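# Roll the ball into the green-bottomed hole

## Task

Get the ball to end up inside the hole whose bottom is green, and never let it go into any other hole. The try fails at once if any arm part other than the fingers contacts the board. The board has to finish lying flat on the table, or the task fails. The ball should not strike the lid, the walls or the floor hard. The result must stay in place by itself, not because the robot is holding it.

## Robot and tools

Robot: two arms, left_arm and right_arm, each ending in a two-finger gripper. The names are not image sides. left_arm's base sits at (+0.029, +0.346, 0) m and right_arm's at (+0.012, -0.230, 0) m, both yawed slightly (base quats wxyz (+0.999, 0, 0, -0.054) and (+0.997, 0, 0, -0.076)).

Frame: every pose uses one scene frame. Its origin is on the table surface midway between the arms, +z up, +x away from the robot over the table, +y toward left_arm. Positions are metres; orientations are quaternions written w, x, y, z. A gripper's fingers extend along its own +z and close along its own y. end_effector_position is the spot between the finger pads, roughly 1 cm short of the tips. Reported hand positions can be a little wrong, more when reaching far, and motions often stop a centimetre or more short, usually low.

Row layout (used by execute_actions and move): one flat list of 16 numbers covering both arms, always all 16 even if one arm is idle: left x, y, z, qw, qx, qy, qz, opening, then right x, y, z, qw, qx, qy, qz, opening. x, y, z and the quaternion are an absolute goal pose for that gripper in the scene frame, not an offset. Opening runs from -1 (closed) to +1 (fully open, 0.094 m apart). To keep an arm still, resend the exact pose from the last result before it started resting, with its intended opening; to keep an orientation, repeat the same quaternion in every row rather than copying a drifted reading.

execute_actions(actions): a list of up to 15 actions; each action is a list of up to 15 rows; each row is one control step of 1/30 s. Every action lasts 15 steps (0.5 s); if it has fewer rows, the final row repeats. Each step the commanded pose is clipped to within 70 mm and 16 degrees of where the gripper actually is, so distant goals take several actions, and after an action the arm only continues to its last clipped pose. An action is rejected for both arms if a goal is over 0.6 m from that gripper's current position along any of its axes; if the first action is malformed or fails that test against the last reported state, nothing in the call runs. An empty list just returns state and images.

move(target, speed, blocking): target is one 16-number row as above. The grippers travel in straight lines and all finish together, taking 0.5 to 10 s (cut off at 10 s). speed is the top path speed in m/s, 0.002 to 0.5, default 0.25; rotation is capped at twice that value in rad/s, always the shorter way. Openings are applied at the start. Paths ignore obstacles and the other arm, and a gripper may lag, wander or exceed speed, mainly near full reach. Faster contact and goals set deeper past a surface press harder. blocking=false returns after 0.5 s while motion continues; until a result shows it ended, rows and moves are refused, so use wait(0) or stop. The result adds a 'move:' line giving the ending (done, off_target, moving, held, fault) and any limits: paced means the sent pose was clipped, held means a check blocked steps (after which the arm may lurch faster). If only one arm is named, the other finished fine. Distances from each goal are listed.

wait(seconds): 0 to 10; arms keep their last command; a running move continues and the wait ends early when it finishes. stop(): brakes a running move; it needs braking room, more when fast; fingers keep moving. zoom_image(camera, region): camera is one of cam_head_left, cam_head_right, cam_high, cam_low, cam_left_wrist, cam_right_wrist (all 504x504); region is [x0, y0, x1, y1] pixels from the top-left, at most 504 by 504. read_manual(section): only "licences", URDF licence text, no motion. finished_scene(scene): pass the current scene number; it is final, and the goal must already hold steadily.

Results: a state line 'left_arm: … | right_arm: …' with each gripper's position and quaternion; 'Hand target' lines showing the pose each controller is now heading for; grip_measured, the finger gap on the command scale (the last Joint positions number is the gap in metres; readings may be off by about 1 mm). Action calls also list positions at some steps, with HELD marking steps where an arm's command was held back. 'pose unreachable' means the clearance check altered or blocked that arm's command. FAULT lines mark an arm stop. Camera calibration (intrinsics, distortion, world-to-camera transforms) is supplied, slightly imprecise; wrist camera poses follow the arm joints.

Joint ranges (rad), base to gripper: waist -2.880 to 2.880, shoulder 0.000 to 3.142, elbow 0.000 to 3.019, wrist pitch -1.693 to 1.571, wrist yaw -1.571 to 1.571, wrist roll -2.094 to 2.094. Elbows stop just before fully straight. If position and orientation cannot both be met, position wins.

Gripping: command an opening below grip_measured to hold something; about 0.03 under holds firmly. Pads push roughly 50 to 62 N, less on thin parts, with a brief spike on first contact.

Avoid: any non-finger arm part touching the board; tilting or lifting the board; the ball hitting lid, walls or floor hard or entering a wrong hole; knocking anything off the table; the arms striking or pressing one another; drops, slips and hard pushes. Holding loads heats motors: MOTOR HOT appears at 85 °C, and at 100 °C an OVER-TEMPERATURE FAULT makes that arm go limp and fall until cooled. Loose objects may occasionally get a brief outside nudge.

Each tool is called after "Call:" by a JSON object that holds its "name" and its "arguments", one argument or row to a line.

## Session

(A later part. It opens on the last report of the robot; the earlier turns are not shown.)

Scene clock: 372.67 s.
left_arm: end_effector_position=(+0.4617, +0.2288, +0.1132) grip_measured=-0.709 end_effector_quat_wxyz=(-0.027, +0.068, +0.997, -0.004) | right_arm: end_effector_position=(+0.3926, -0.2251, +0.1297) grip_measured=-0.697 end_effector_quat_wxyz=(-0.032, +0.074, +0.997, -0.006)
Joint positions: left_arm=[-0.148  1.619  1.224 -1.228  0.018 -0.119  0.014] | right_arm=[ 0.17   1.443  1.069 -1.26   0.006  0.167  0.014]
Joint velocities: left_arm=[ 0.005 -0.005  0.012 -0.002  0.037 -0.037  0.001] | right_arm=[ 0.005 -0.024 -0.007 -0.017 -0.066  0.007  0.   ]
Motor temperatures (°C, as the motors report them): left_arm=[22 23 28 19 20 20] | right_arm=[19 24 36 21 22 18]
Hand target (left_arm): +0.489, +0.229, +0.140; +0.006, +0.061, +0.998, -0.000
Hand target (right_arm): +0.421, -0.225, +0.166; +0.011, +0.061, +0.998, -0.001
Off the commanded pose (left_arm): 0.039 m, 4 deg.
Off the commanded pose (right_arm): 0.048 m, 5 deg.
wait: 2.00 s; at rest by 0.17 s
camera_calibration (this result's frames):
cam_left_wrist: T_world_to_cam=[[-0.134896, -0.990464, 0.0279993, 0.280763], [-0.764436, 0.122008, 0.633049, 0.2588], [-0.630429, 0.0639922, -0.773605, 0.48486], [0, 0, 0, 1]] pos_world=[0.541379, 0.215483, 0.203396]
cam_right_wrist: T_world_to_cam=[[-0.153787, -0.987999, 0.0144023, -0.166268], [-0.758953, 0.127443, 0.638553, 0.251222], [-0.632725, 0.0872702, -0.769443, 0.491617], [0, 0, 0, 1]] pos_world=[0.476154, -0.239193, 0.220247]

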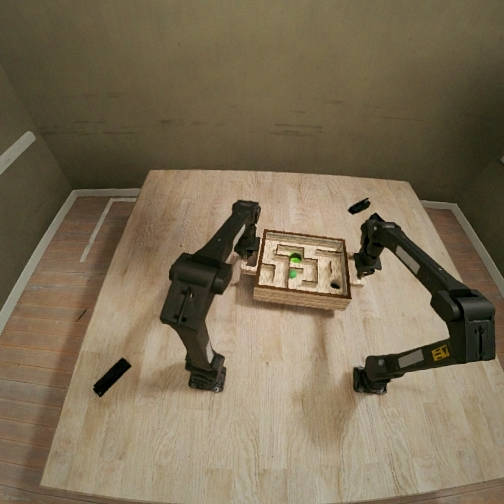

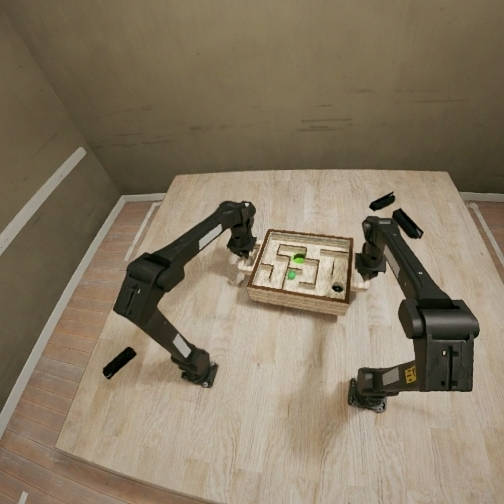

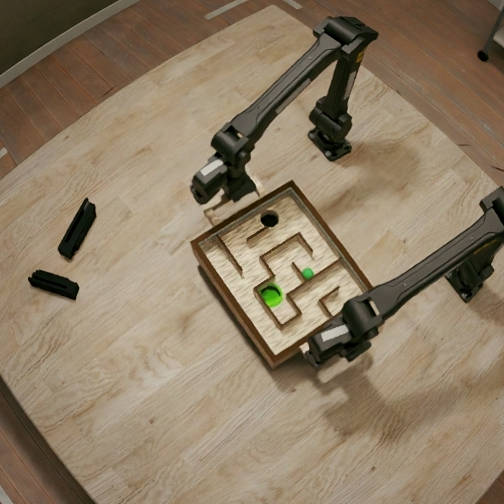

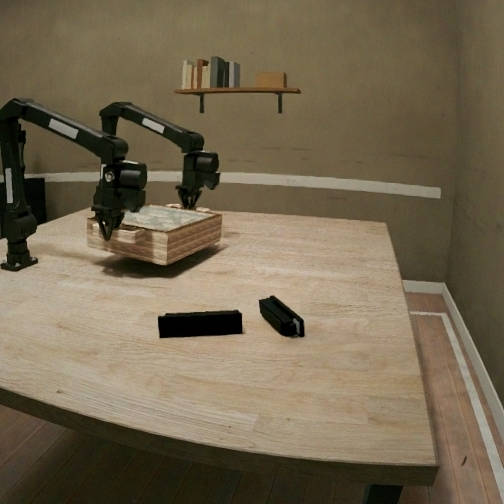

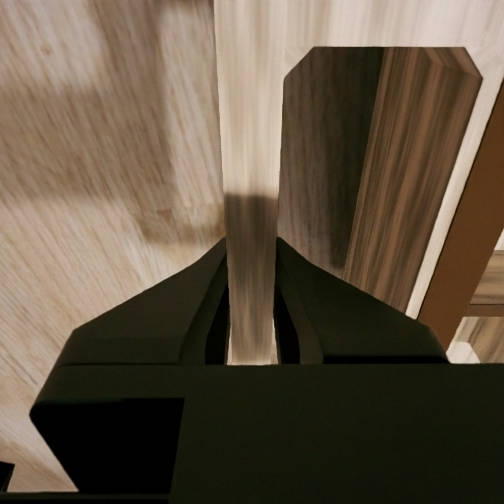

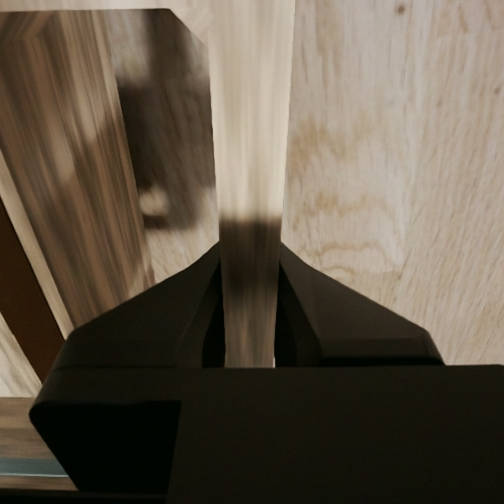

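Call:
{"name": "move", "arguments": {
  "target": [0.48,0.229,0.175,0.005,0.061,0.998,0,-0.8,0.415,-0.225,0.14,0.01,0.061,0.998,0,-0.8],
  "speed": 0.02
}}

Call:
{"name": "wait", "arguments": {
  "seconds": 1.5
}}

Scene clock: 378.13 s.
left_arm: end_effector_position=(+0.4548, +0.2326, +0.1214) grip_measured=-0.709 end_effector_quat_wxyz=(-0.049, +0.062, +0.997, +0.007) | right_arm: end_effector_position=(+0.3925, -0.2223, +0.1201) grip_measured=-0.697 end_effector_quat_wxyz=(-0.030, +0.067, +0.997, +0.003)
Joint positions: left_arm=[-0.148  1.622  1.249 -1.297  0.006 -0.132  0.014] | right_arm=[ 0.17   1.45   1.049 -1.228 -0.011  0.152  0.014]
Joint velocities: left_arm=[-0.024 -0.005  0.007 -0.022  0.007  0.037 -0.   ] | right_arm=[-0.005 -0.005 -0.002 -0.007  0.007  0.022 -0.001]
Motor temperatures (°C, as the motors report them): left_arm=[22 23 28 19 20 20] | right_arm=[19 24 35 21 22 18]
Hand target (left_arm): +0.477, +0.230, +0.174; +0.005, +0.061, +0.998, +0.000
Hand target (right_arm): +0.414, -0.225, +0.141; +0.010, +0.061, +0.998, -0.000
Off the commanded pose (left_arm): 0.059 m, 6 deg.
Off the commanded pose (right_arm): 0.030 m, 5 deg.
move: off_target (left_arm, right_arm)
camera_calibration (this result's frames):
cam_left_wrist: T_world_to_cam=[[-0.12173, -0.992517, 0.00955713, 0.280126], [-0.737484, 0.0968868, 0.668379, 0.237226], [-0.664304, 0.0743137, -0.743759, 0.496014], [0, 0, 0, 1]] pos_world=[0.538554, 0.218186, 0.207681]
cam_right_wrist: T_world_to_cam=[[-0.140921, -0.990012, -0.00425958, -0.166632], [-0.763694, 0.105966, 0.636822, 0.254241], [-0.63001, 0.0929947, -0.770999, 0.484273], [0, 0, 0, 1]] pos_world=[0.475777, -0.236943, 0.210758]

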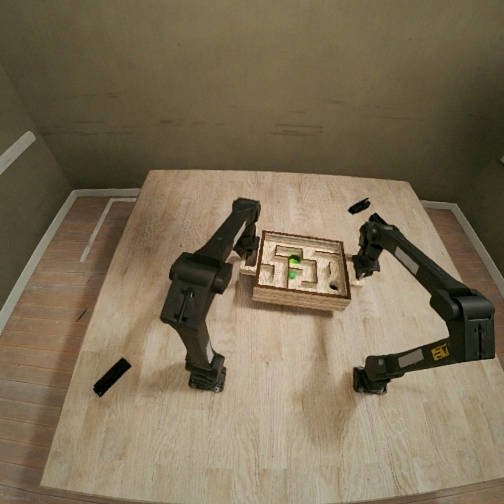

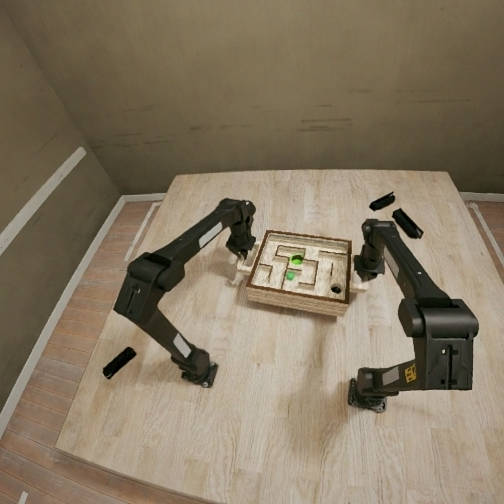

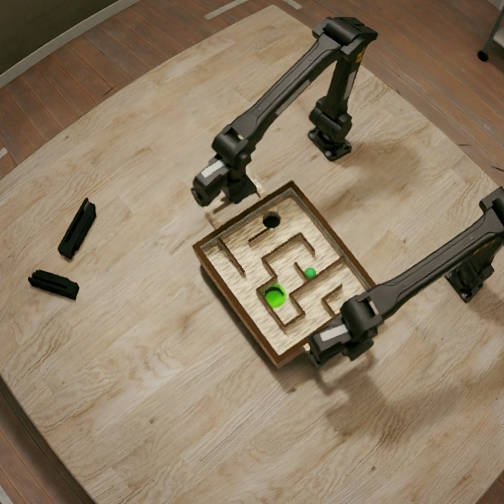

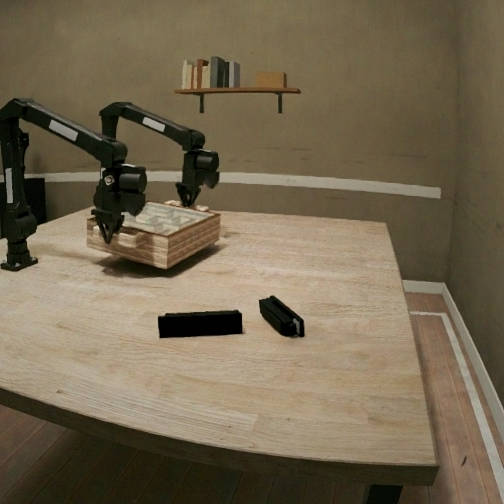

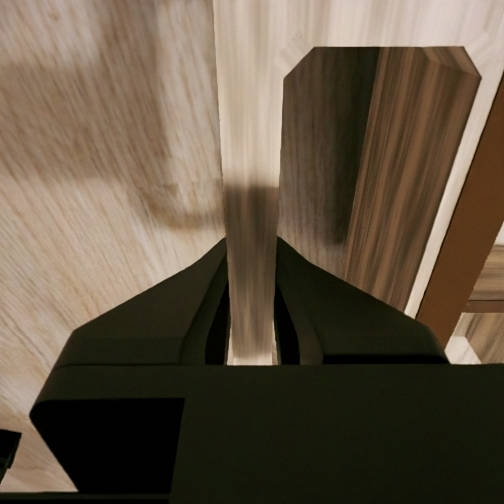

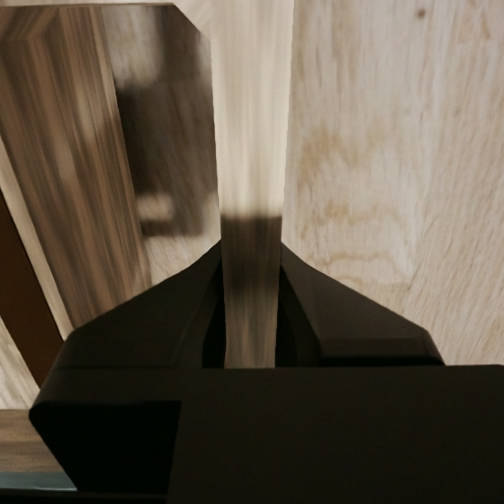

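Scene clock: 379.63 s.
left_arm: end_effector_position=(+0.4548, +0.2326, +0.1214) grip_measured=-0.709 end_effector_quat_wxyz=(-0.049, +0.062, +0.997, +0.007) | right_arm: end_effector_position=(+0.3925, -0.2223, +0.1201) grip_measured=-0.697 end_effector_quat_wxyz=(-0.030, +0.067, +0.997, +0.003)
Joint positions: left_arm=[-0.148  1.622  1.249 -1.297  0.006 -0.132  0.014] | right_arm=[ 0.17   1.45   1.049 -1.228 -0.011  0.152  0.014]
Joint velocities: left_arm=[ 0.005  0.005  0.012 -0.007 -0.051  0.051 -0.001] | right_arm=[-0.015  0.005 -0.012 -0.007  0.007  0.051 -0.   ]
Motor temperatures (°C, as the motors report them): left_arm=[22 23 28 19 20 20] | right_arm=[19 24 35 21 22 18]
Hand target (left_arm): +0.478, +0.230, +0.174; +0.005, +0.061, +0.998, -0.000
Hand target (right_arm): +0.414, -0.225, +0.141; +0.010, +0.061, +0.998, -0.000
Off the commanded pose (left_arm): 0.059 m, 6 deg.
Off the commanded pose (right_arm): 0.030 m, 5 deg.
wait: 1.50 s; at rest by 0.17 s
camera_calibration (this result's frames):
cam_left_wrist: T_world_to_cam=[[-0.12173, -0.992517, 0.00955713, 0.280126], [-0.737484, 0.0968868, 0.668379, 0.237226], [-0.664304, 0.0743137, -0.743759, 0.496014], [0, 0, 0, 1]] pos_world=[0.538554, 0.218186, 0.207681]
cam_right_wrist: T_world_to_cam=[[-0.140544, -0.990065, -0.00428234, -0.166789], [-0.763737, 0.105661, 0.636822, 0.25419], [-0.630043, 0.0927721, -0.770999, 0.484237], [0, 0, 0, 1]] pos_world=[0.475783, -0.236914, 0.210758]

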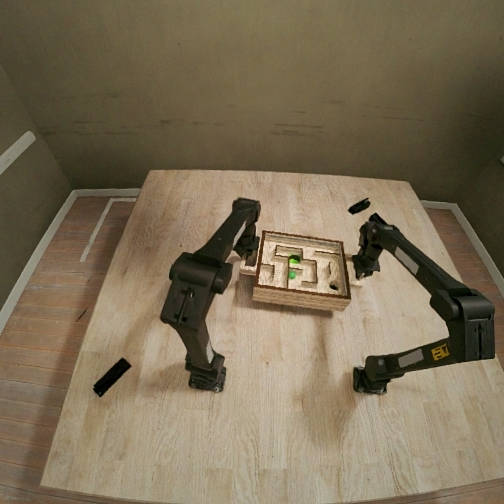

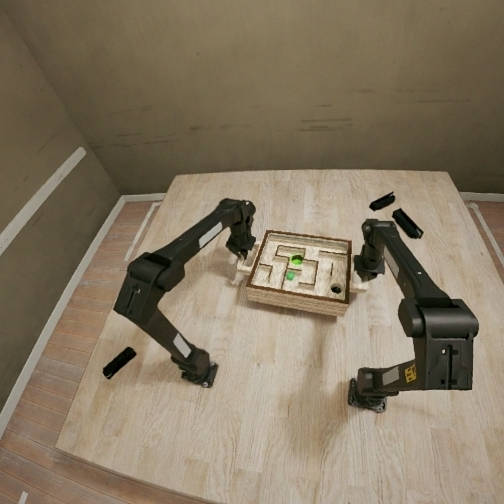

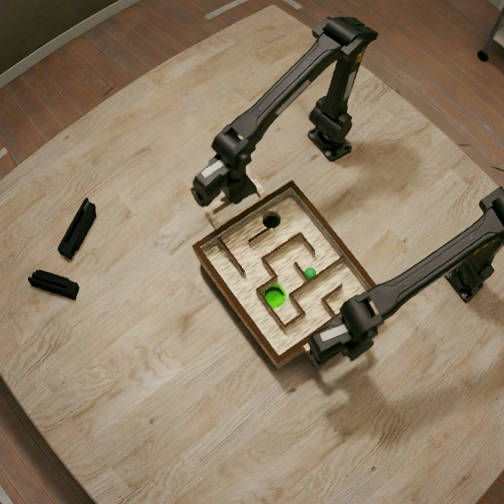

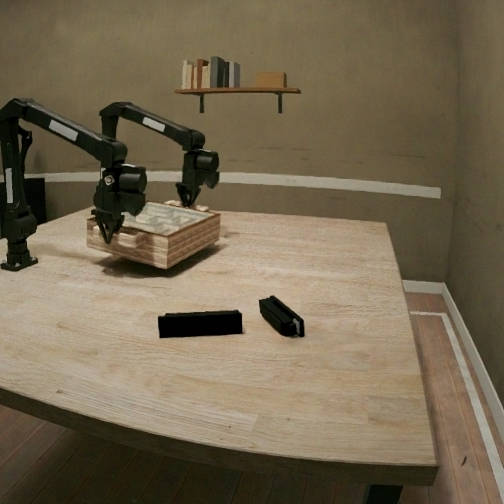

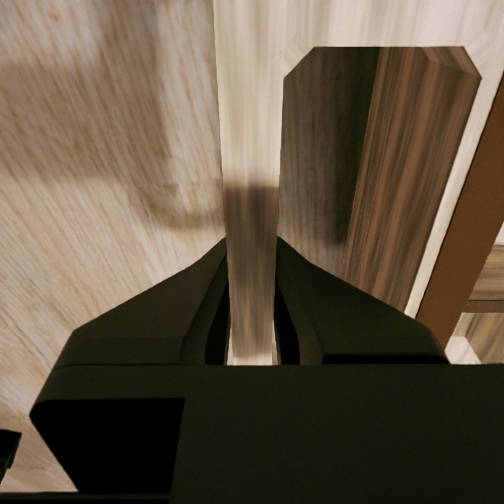

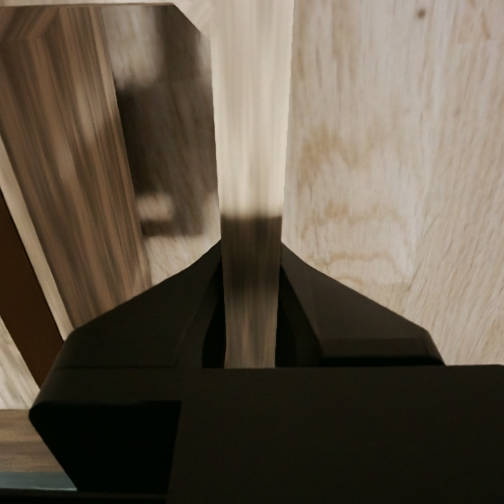

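Far edge probably rests on table; reduce v tilt and lower R.

Call:
{"name": "move", "arguments": {
  "target": [0.475,0.229,0.178,0.03,0.061,0.998,0,-0.8,0.41,-0.225,0.125,0.03,0.061,0.998,0,-0.8],
  "speed": 0.02
}}

Call:
{"name": "wait", "arguments": {
  "seconds": 1.5
}}

Scene clock: 386.20 s.
left_arm: end_effector_position=(+0.4545, +0.2365, +0.1268) grip_measured=-0.709 end_effector_quat_wxyz=(-0.032, +0.055, +0.998, +0.014) | right_arm: end_effector_position=(+0.3990, -0.2188, +0.1071) grip_measured=-0.697 end_effector_quat_wxyz=(-0.008, +0.061, +0.998, +0.013)
Joint positions: left_arm=[-0.148  1.595  1.232 -1.278 -0.015 -0.146  0.014] | right_arm=[ 0.171  1.453  1.015 -1.147 -0.027  0.141  0.014]
Joint velocities: left_arm=[-0.005  0.005  0.017 -0.012  0.081 -0.007 -0.001] | right_arm=[-0.015  0.005 -0.007 -0.002 -0.007 -0.037 -0.001]
Motor temperatures (°C, as the motors report them): left_arm=[22 24 28 19 19 20] | right_arm=[19 24 34 21 22 18]
Hand target (left_arm): +0.473, +0.230, +0.177; +0.030, +0.062, +0.998, +0.000
Hand target (right_arm): +0.409, -0.225, +0.125; +0.030, +0.061, +0.998, +0.000
Off the commanded pose (left_arm): 0.056 m, 7 deg.
Off the commanded pose (right_arm): 0.022 m, 5 deg.
move: off_target (left_arm, right_arm)
camera_calibration (this result's frames):
cam_left_wrist: T_world_to_cam=[[-0.109565, -0.993943, -0.00848186, 0.280987], [-0.761458, 0.0784468, 0.64345, 0.251382], [-0.638887, 0.0769583, -0.765441, 0.490093], [0, 0, 0, 1]] pos_world=[0.535317, 0.221848, 0.215769]
cam_right_wrist: T_world_to_cam=[[-0.128314, -0.991343, -0.0278251, -0.165073], [-0.792929, 0.0857004, 0.603257, 0.27792], [-0.59565, 0.0994699, -0.797061, 0.468594], [0, 0, 0, 1]] pos_world=[0.478307, -0.234073, 0.201248]

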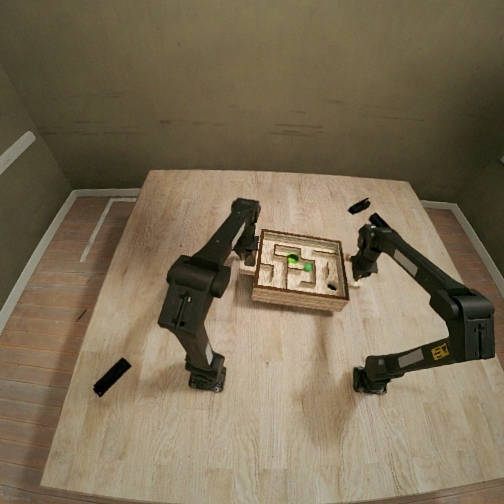

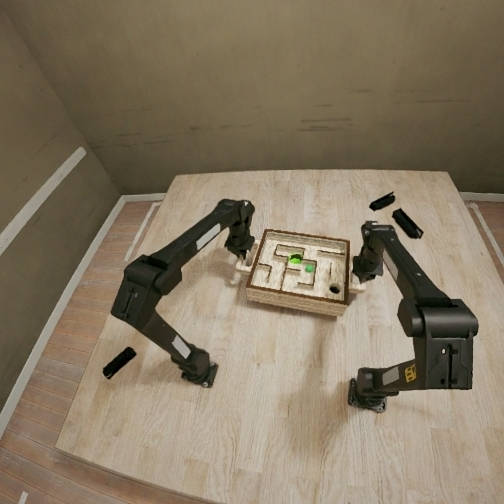

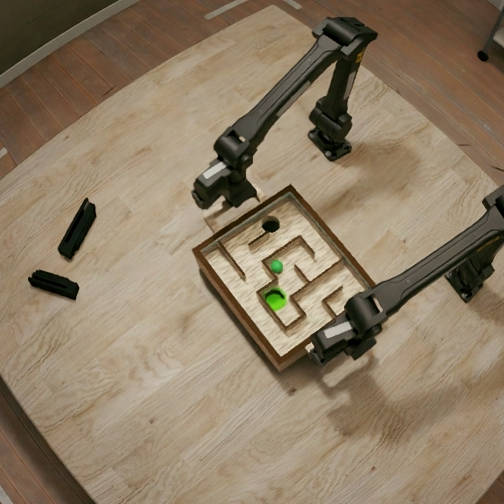

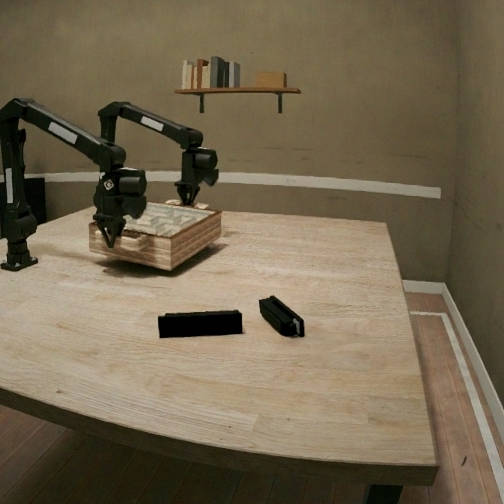

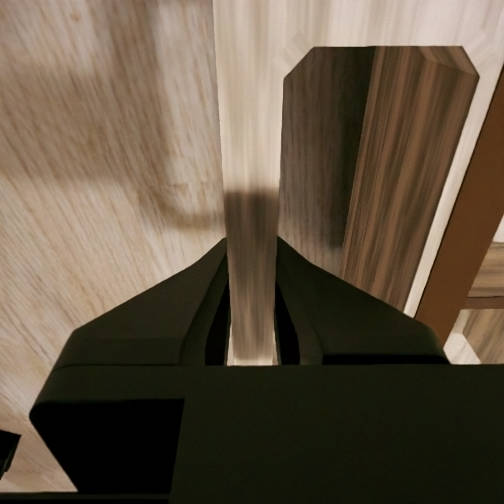

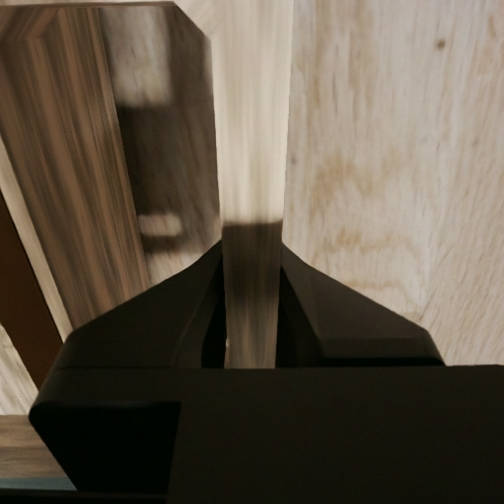

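Scene clock: 387.70 s.
left_arm: end_effector_position=(+0.4545, +0.2365, +0.1268) grip_measured=-0.709 end_effector_quat_wxyz=(-0.032, +0.055, +0.998, +0.014) | right_arm: end_effector_position=(+0.3990, -0.2188, +0.1071) grip_measured=-0.697 end_effector_quat_wxyz=(-0.008, +0.061, +0.998, +0.013)
Joint positions: left_arm=[-0.148  1.595  1.232 -1.278 -0.015 -0.146  0.014] | right_arm=[ 0.171  1.453  1.015 -1.147 -0.027  0.141  0.014]
Joint velocities: left_arm=[ 0.005  0.005  0.012 -0.002  0.168 -0.066  0.001] | right_arm=[ 0.015 -0.005  0.002  0.002 -0.007  0.007 -0.   ]
Motor temperatures (°C, as the motors report them): left_arm=[22 24 28 19 19 20] | right_arm=[19 24 34 21 23 18]
Hand target (left_arm): +0.473, +0.230, +0.177; +0.030, +0.062, +0.998, +0.000
Hand target (right_arm): +0.409, -0.225, +0.125; +0.030, +0.061, +0.998, +0.000
Off the commanded pose (left_arm): 0.056 m, 7 deg.
Off the commanded pose (right_arm): 0.022 m, 5 deg.
wait: 1.50 s; at rest by 0.17 s
camera_calibration (this result's frames):
cam_left_wrist: T_world_to_cam=[[-0.109565, -0.993943, -0.00848186, 0.280987], [-0.761458, 0.0784468, 0.64345, 0.251382], [-0.638887, 0.0769583, -0.765441, 0.490093], [0, 0, 0, 1]] pos_world=[0.535317, 0.221848, 0.215769]
cam_right_wrist: T_world_to_cam=[[-0.127936, -0.991392, -0.0278316, -0.165234], [-0.792968, 0.0853949, 0.603249, 0.277869], [-0.59568, 0.099247, -0.797067, 0.468557], [0, 0, 0, 1]] pos_world=[0.478312, -0.234043, 0.201248]

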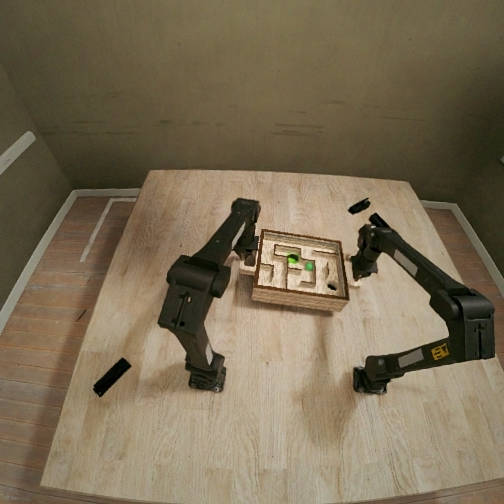

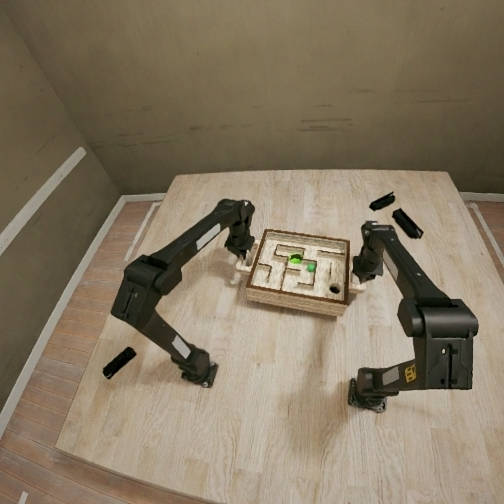

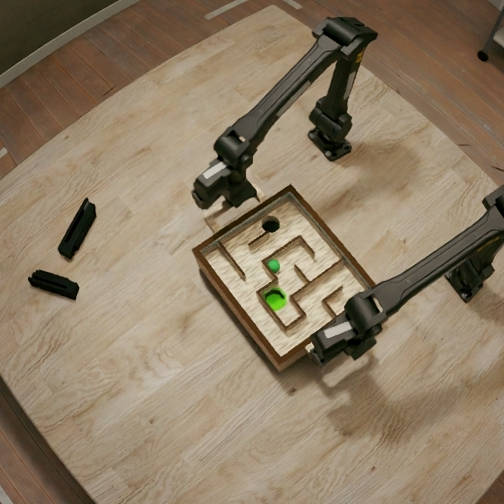

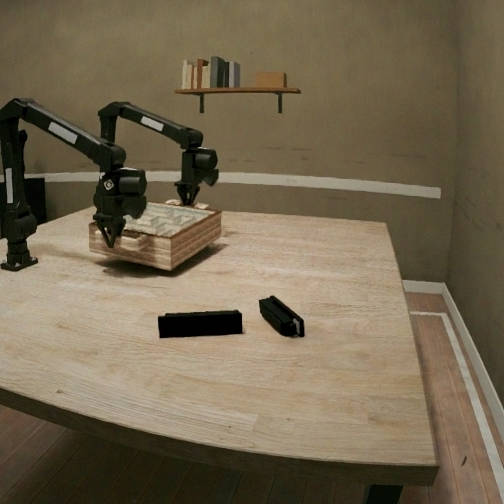

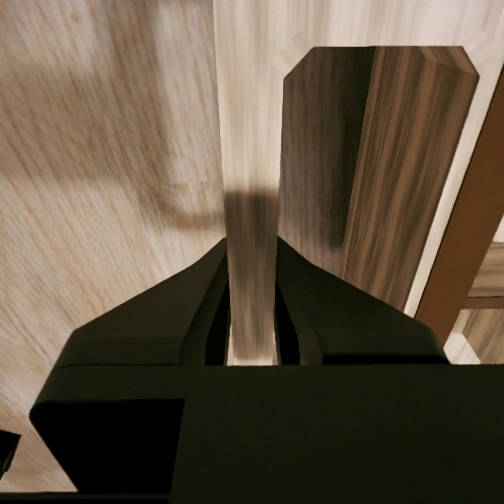

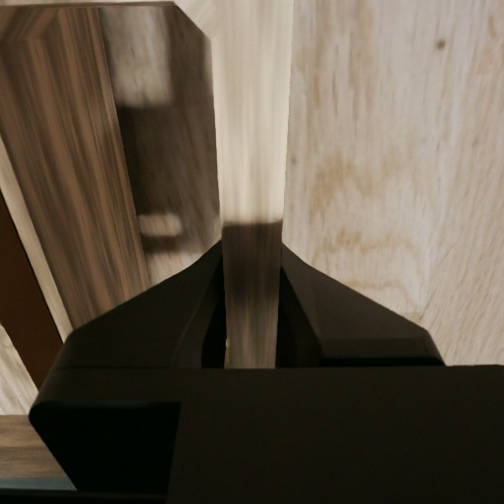

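Call:
{"name": "move", "arguments": {
  "target": [0.475,0.229,0.128,0.02,0.061,0.998,0,-0.8,0.42,-0.225,0.165,0.02,0.061,0.998,0,-0.8],
  "speed": 0.03
}}

Call:
{"name": "wait", "arguments": {
  "seconds": 2
}}

Call:
{"name": "zoom_image", "arguments": {
  "camera": "cam_high",
  "region": [170,180,370,380]
}}

Scene clock: 394.03 s.
left_arm: end_effector_position=(+0.4599, +0.2310, +0.1105) grip_measured=-0.709 end_effector_quat_wxyz=(-0.019, +0.063, +0.998, -0.000) | right_arm: end_effector_position=(+0.3952, -0.2237, +0.1199) grip_measured=-0.697 end_effector_quat_wxyz=(-0.026, +0.067, +0.997, -0.003)
Joint positions: left_arm=[-0.148  1.607  1.203 -1.204  0.008 -0.13   0.014] | right_arm=[ 0.172  1.453  1.052 -1.222  0.002  0.154  0.014]
Joint velocities: left_arm=[-0.024 -0.015 -0.007 -0.007 -0.095 -0.022  0.001] | right_arm=[-0.005 -0.005  0.012 -0.012  0.007 -0.051 -0.   ]
Motor temperatures (°C, as the motors report them): left_arm=[22 24 28 19 19 20] | right_arm=[19 24 34 21 23 18]
Hand target (left_arm): +0.474, +0.229, +0.128; +0.020, +0.061, +0.998, -0.000
Hand target (right_arm): +0.416, -0.225, +0.165; +0.020, +0.061, +0.998, -0.000
Off the commanded pose (left_arm): 0.023 m, 4 deg.
Off the commanded pose (right_arm): 0.051 m, 5 deg.
move: off_target (left_arm, right_arm)
camera_calibration (this result's frames):
cam_left_wrist: T_world_to_cam=[[-0.12476, -0.991996, 0.019439, 0.279446], [-0.775798, 0.109746, 0.621365, 0.268215], [-0.618525, 0.0624407, -0.78328, 0.477443], [0, 0, 0, 1]] pos_world=[0.538254, 0.217963, 0.20188]
cam_right_wrist: T_world_to_cam=[[-0.140234, -0.990092, 0.00728578, -0.169298], [-0.767782, 0.113387, 0.630598, 0.260572], [-0.625176, 0.0828374, -0.776076, 0.482401], [0, 0, 0, 1]] pos_world=[0.477907, -0.237127, 0.211296]

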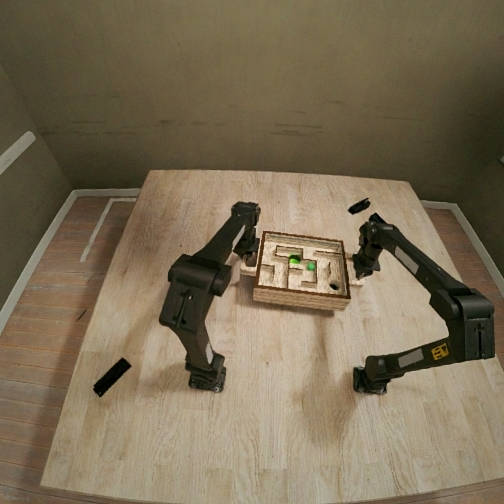

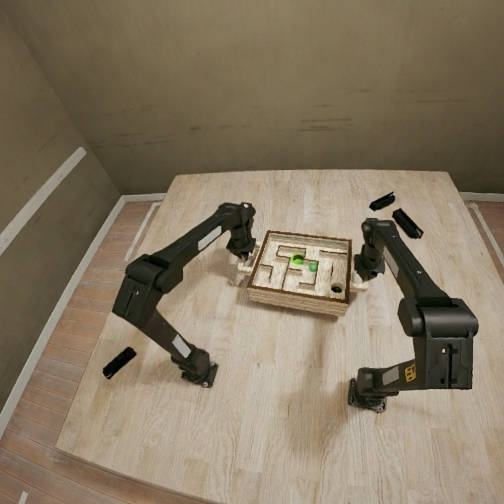

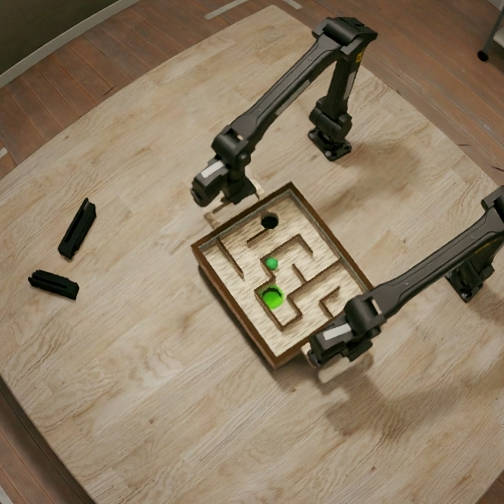

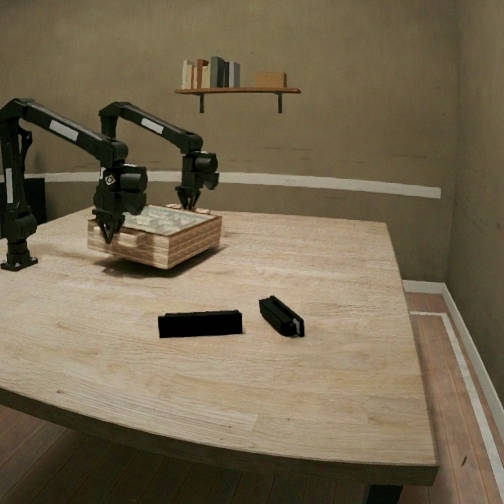

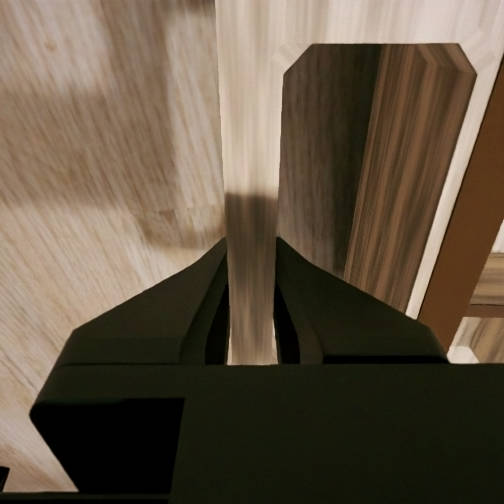

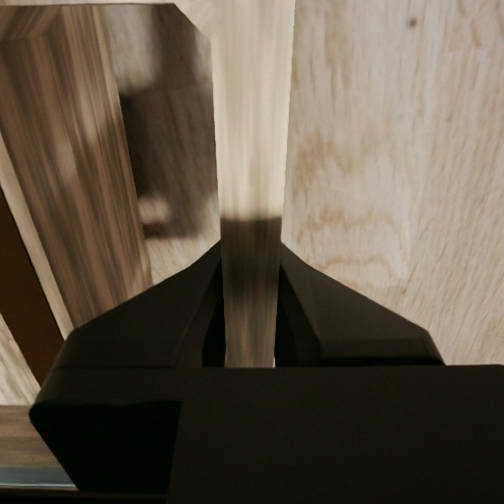

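Scene clock: 396.03 s.
left_arm: end_effector_position=(+0.4599, +0.2310, +0.1105) grip_measured=-0.709 end_effector_quat_wxyz=(-0.019, +0.063, +0.998, -0.000) | right_arm: end_effector_position=(+0.3950, -0.2237, +0.1199) grip_measured=-0.697 end_effector_quat_wxyz=(-0.027, +0.067, +0.997, -0.003)
Joint positions: left_arm=[-0.148  1.607  1.203 -1.204  0.008 -0.13   0.014] | right_arm=[ 0.172  1.453  1.052 -1.223  0.002  0.155  0.014]
Joint velocities: left_arm=[-0.015 -0.015 -0.012 -0.012 -0.007 -0.037 -0.   ] | right_arm=[-0.015 -0.005  0.002 -0.012 -0.051  0.051 -0.   ]
Motor temperatures (°C, as the motors report them): left_arm=[22 24 28 19 19 20] | right_arm=[19 24 34 21 23 18]
Hand target (left_arm): +0.474, +0.229, +0.128; +0.020, +0.061, +0.998, -0.000
Hand target (right_arm): +0.416, -0.225, +0.165; +0.020, +0.061, +0.998, -0.000
Off the commanded pose (left_arm): 0.023 m, 4 deg.
Off the commanded pose (right_arm): 0.052 m, 5 deg.
wait: 2.00 s; at rest by 0.17 s
camera_calibration (this result's frames):
cam_left_wrist: T_world_to_cam=[[-0.125138, -0.991949, 0.0194535, 0.279608], [-0.775755, 0.11005, 0.621364, 0.268125], [-0.618502, 0.0626652, -0.783281, 0.47738], [0, 0, 0, 1]] pos_world=[0.538249, 0.217934, 0.20188]
cam_right_wrist: T_world_to_cam=[[-0.140606, -0.990038, 0.00742749, -0.169186], [-0.767259, 0.113702, 0.631179, 0.260216], [-0.625735, 0.0830485, -0.775602, 0.482503], [0, 0, 0, 1]] pos_world=[0.477784, -0.237159, 0.211244]

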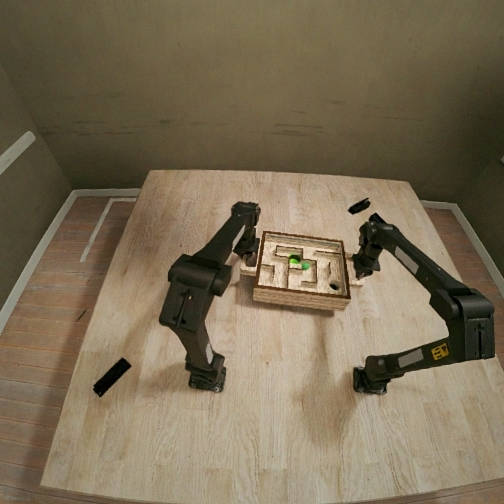

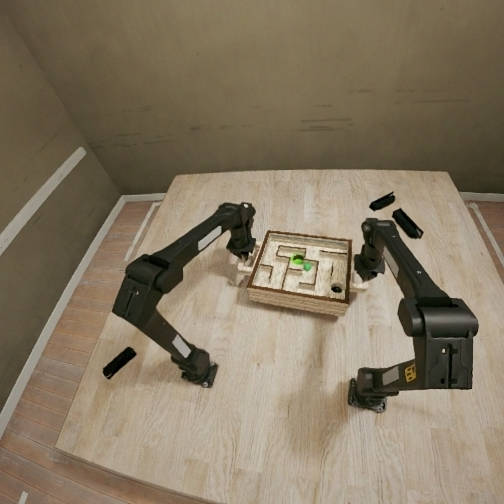

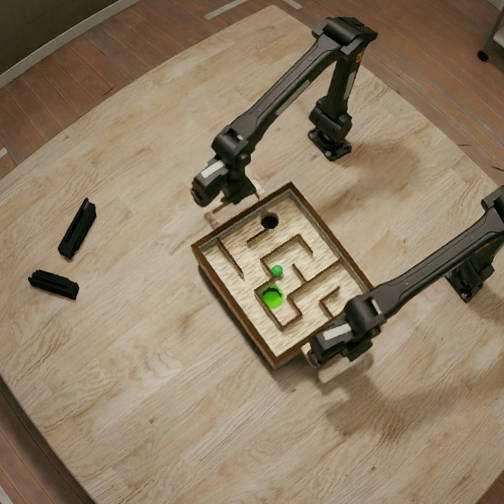

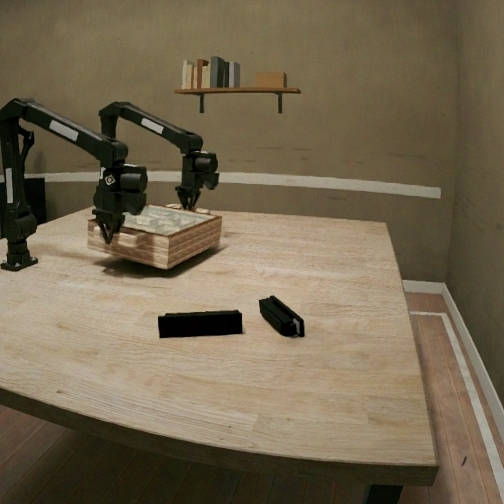

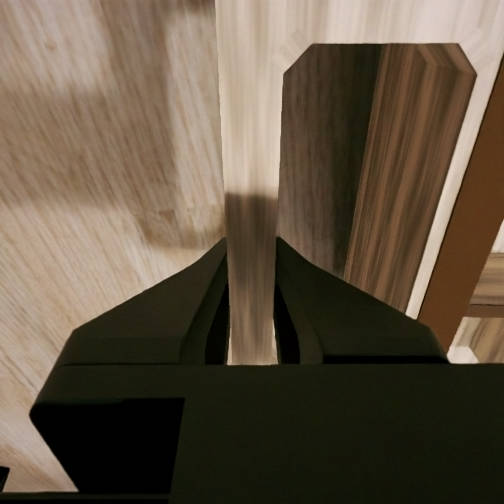

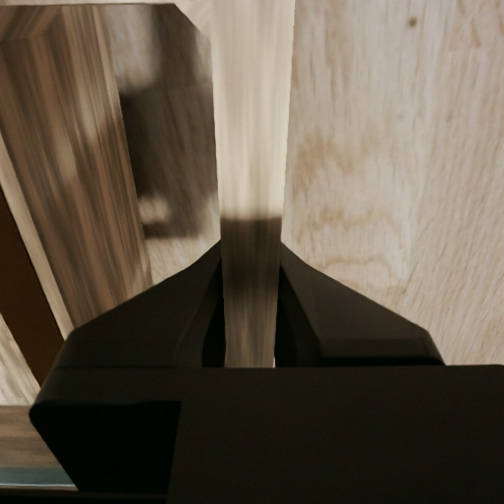

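Region (170, 180, 370, 380) of cam_high's 504x504 image, scaled by 2.520, with more detail than that image has.

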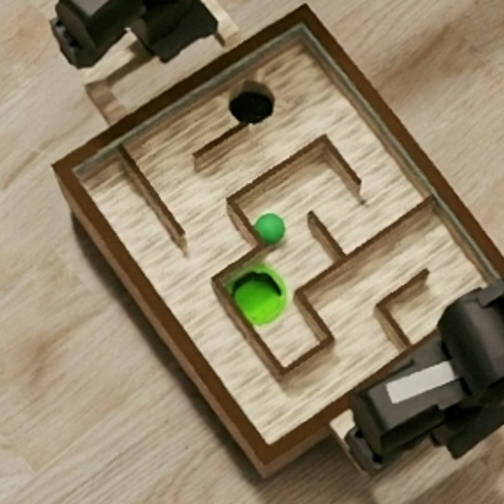

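Call:
{"name": "wait", "arguments": {
  "seconds": 2
}}

Call:
{"name": "zoom_image", "arguments": {
  "camera": "cam_high",
  "region": [170,180,370,380]
}}

Scene clock: 399.87 s.
left_arm: end_effector_position=(+0.4599, +0.2310, +0.1105) grip_measured=-0.709 end_effector_quat_wxyz=(-0.019, +0.063, +0.998, -0.000) | right_arm: end_effector_position=(+0.3950, -0.2237, +0.1199) grip_measured=-0.697 end_effector_quat_wxyz=(-0.027, +0.067, +0.997, -0.003)
Joint positions: left_arm=[-0.148  1.607  1.203 -1.204  0.008 -0.13   0.014] | right_arm=[ 0.172  1.453  1.052 -1.223  0.002  0.155  0.014]
Joint velocities: left_arm=[-0.015 -0.005 -0.007 -0.022 -0.007 -0.037 -0.001] | right_arm=[-0.015 -0.005  0.012  0.022 -0.022  0.007  0.001]
Motor temperatures (°C, as the motors report them): left_arm=[22 24 28 19 19 20] | right_arm=[19 24 35 21 23 18]
Hand target (left_arm): +0.474, +0.229, +0.128; +0.020, +0.061, +0.998, -0.000
Hand target (right_arm): +0.416, -0.225, +0.165; +0.020, +0.061, +0.998, -0.000
Off the commanded pose (left_arm): 0.023 m, 4 deg.
Off the commanded pose (right_arm): 0.052 m, 5 deg.
wait: 2.00 s; at rest from the start
camera_calibration (this result's frames):
cam_left_wrist: T_world_to_cam=[[-0.125138, -0.991949, 0.0194535, 0.279608], [-0.775755, 0.11005, 0.621364, 0.268125], [-0.618502, 0.0626652, -0.783281, 0.47738], [0, 0, 0, 1]] pos_world=[0.538249, 0.217934, 0.20188]
cam_right_wrist: T_world_to_cam=[[-0.140606, -0.990038, 0.00742749, -0.169186], [-0.767259, 0.113702, 0.631179, 0.260216], [-0.625735, 0.0830485, -0.775602, 0.482503], [0, 0, 0, 1]] pos_world=[0.477784, -0.237159, 0.211244]

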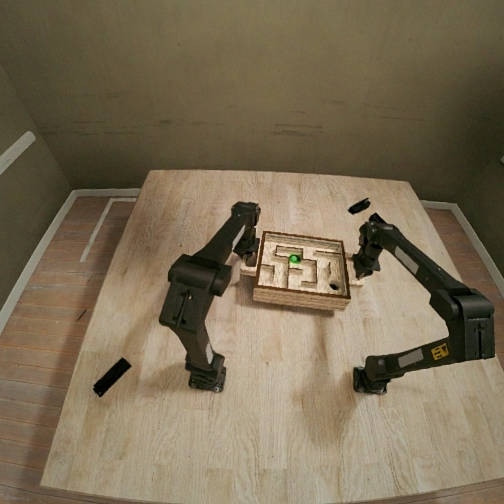

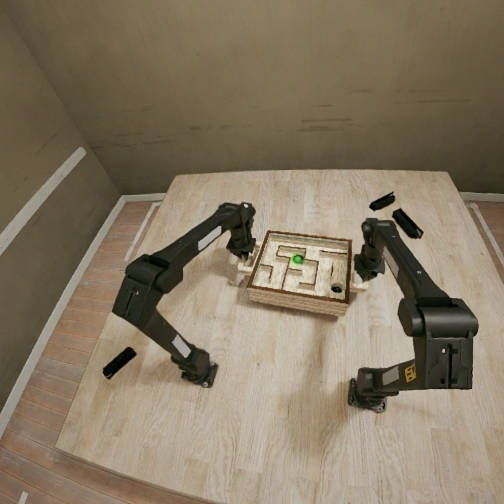

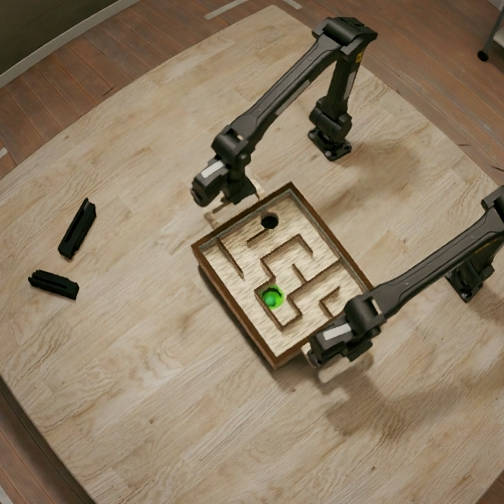

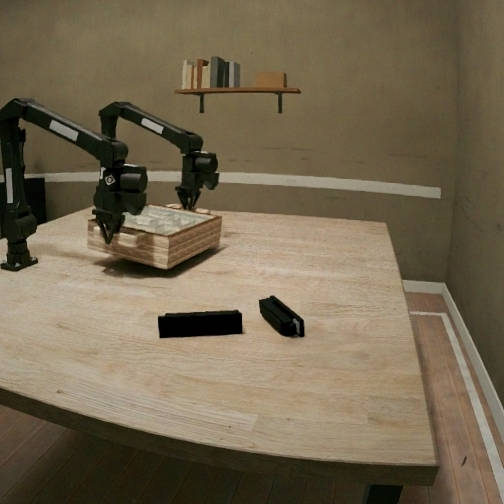

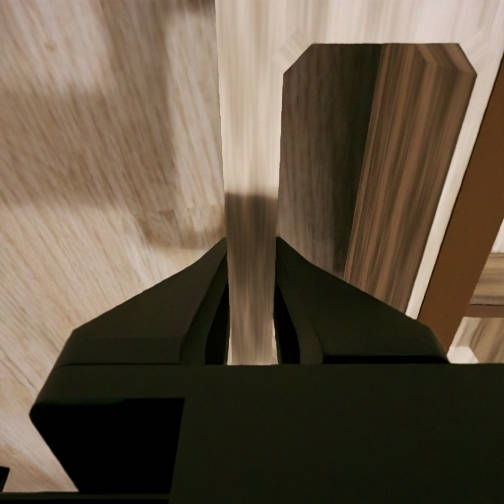

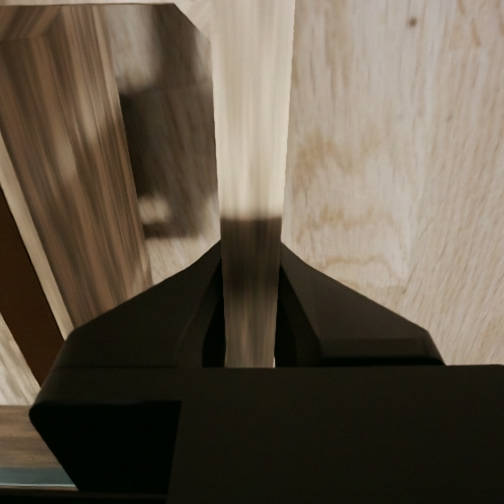

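Region (170, 180, 370, 380) of cam_high's 504x504 image, scaled by 2.520, with more detail than that image has.

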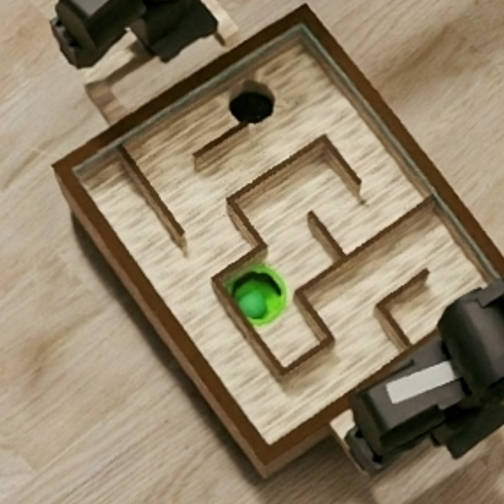

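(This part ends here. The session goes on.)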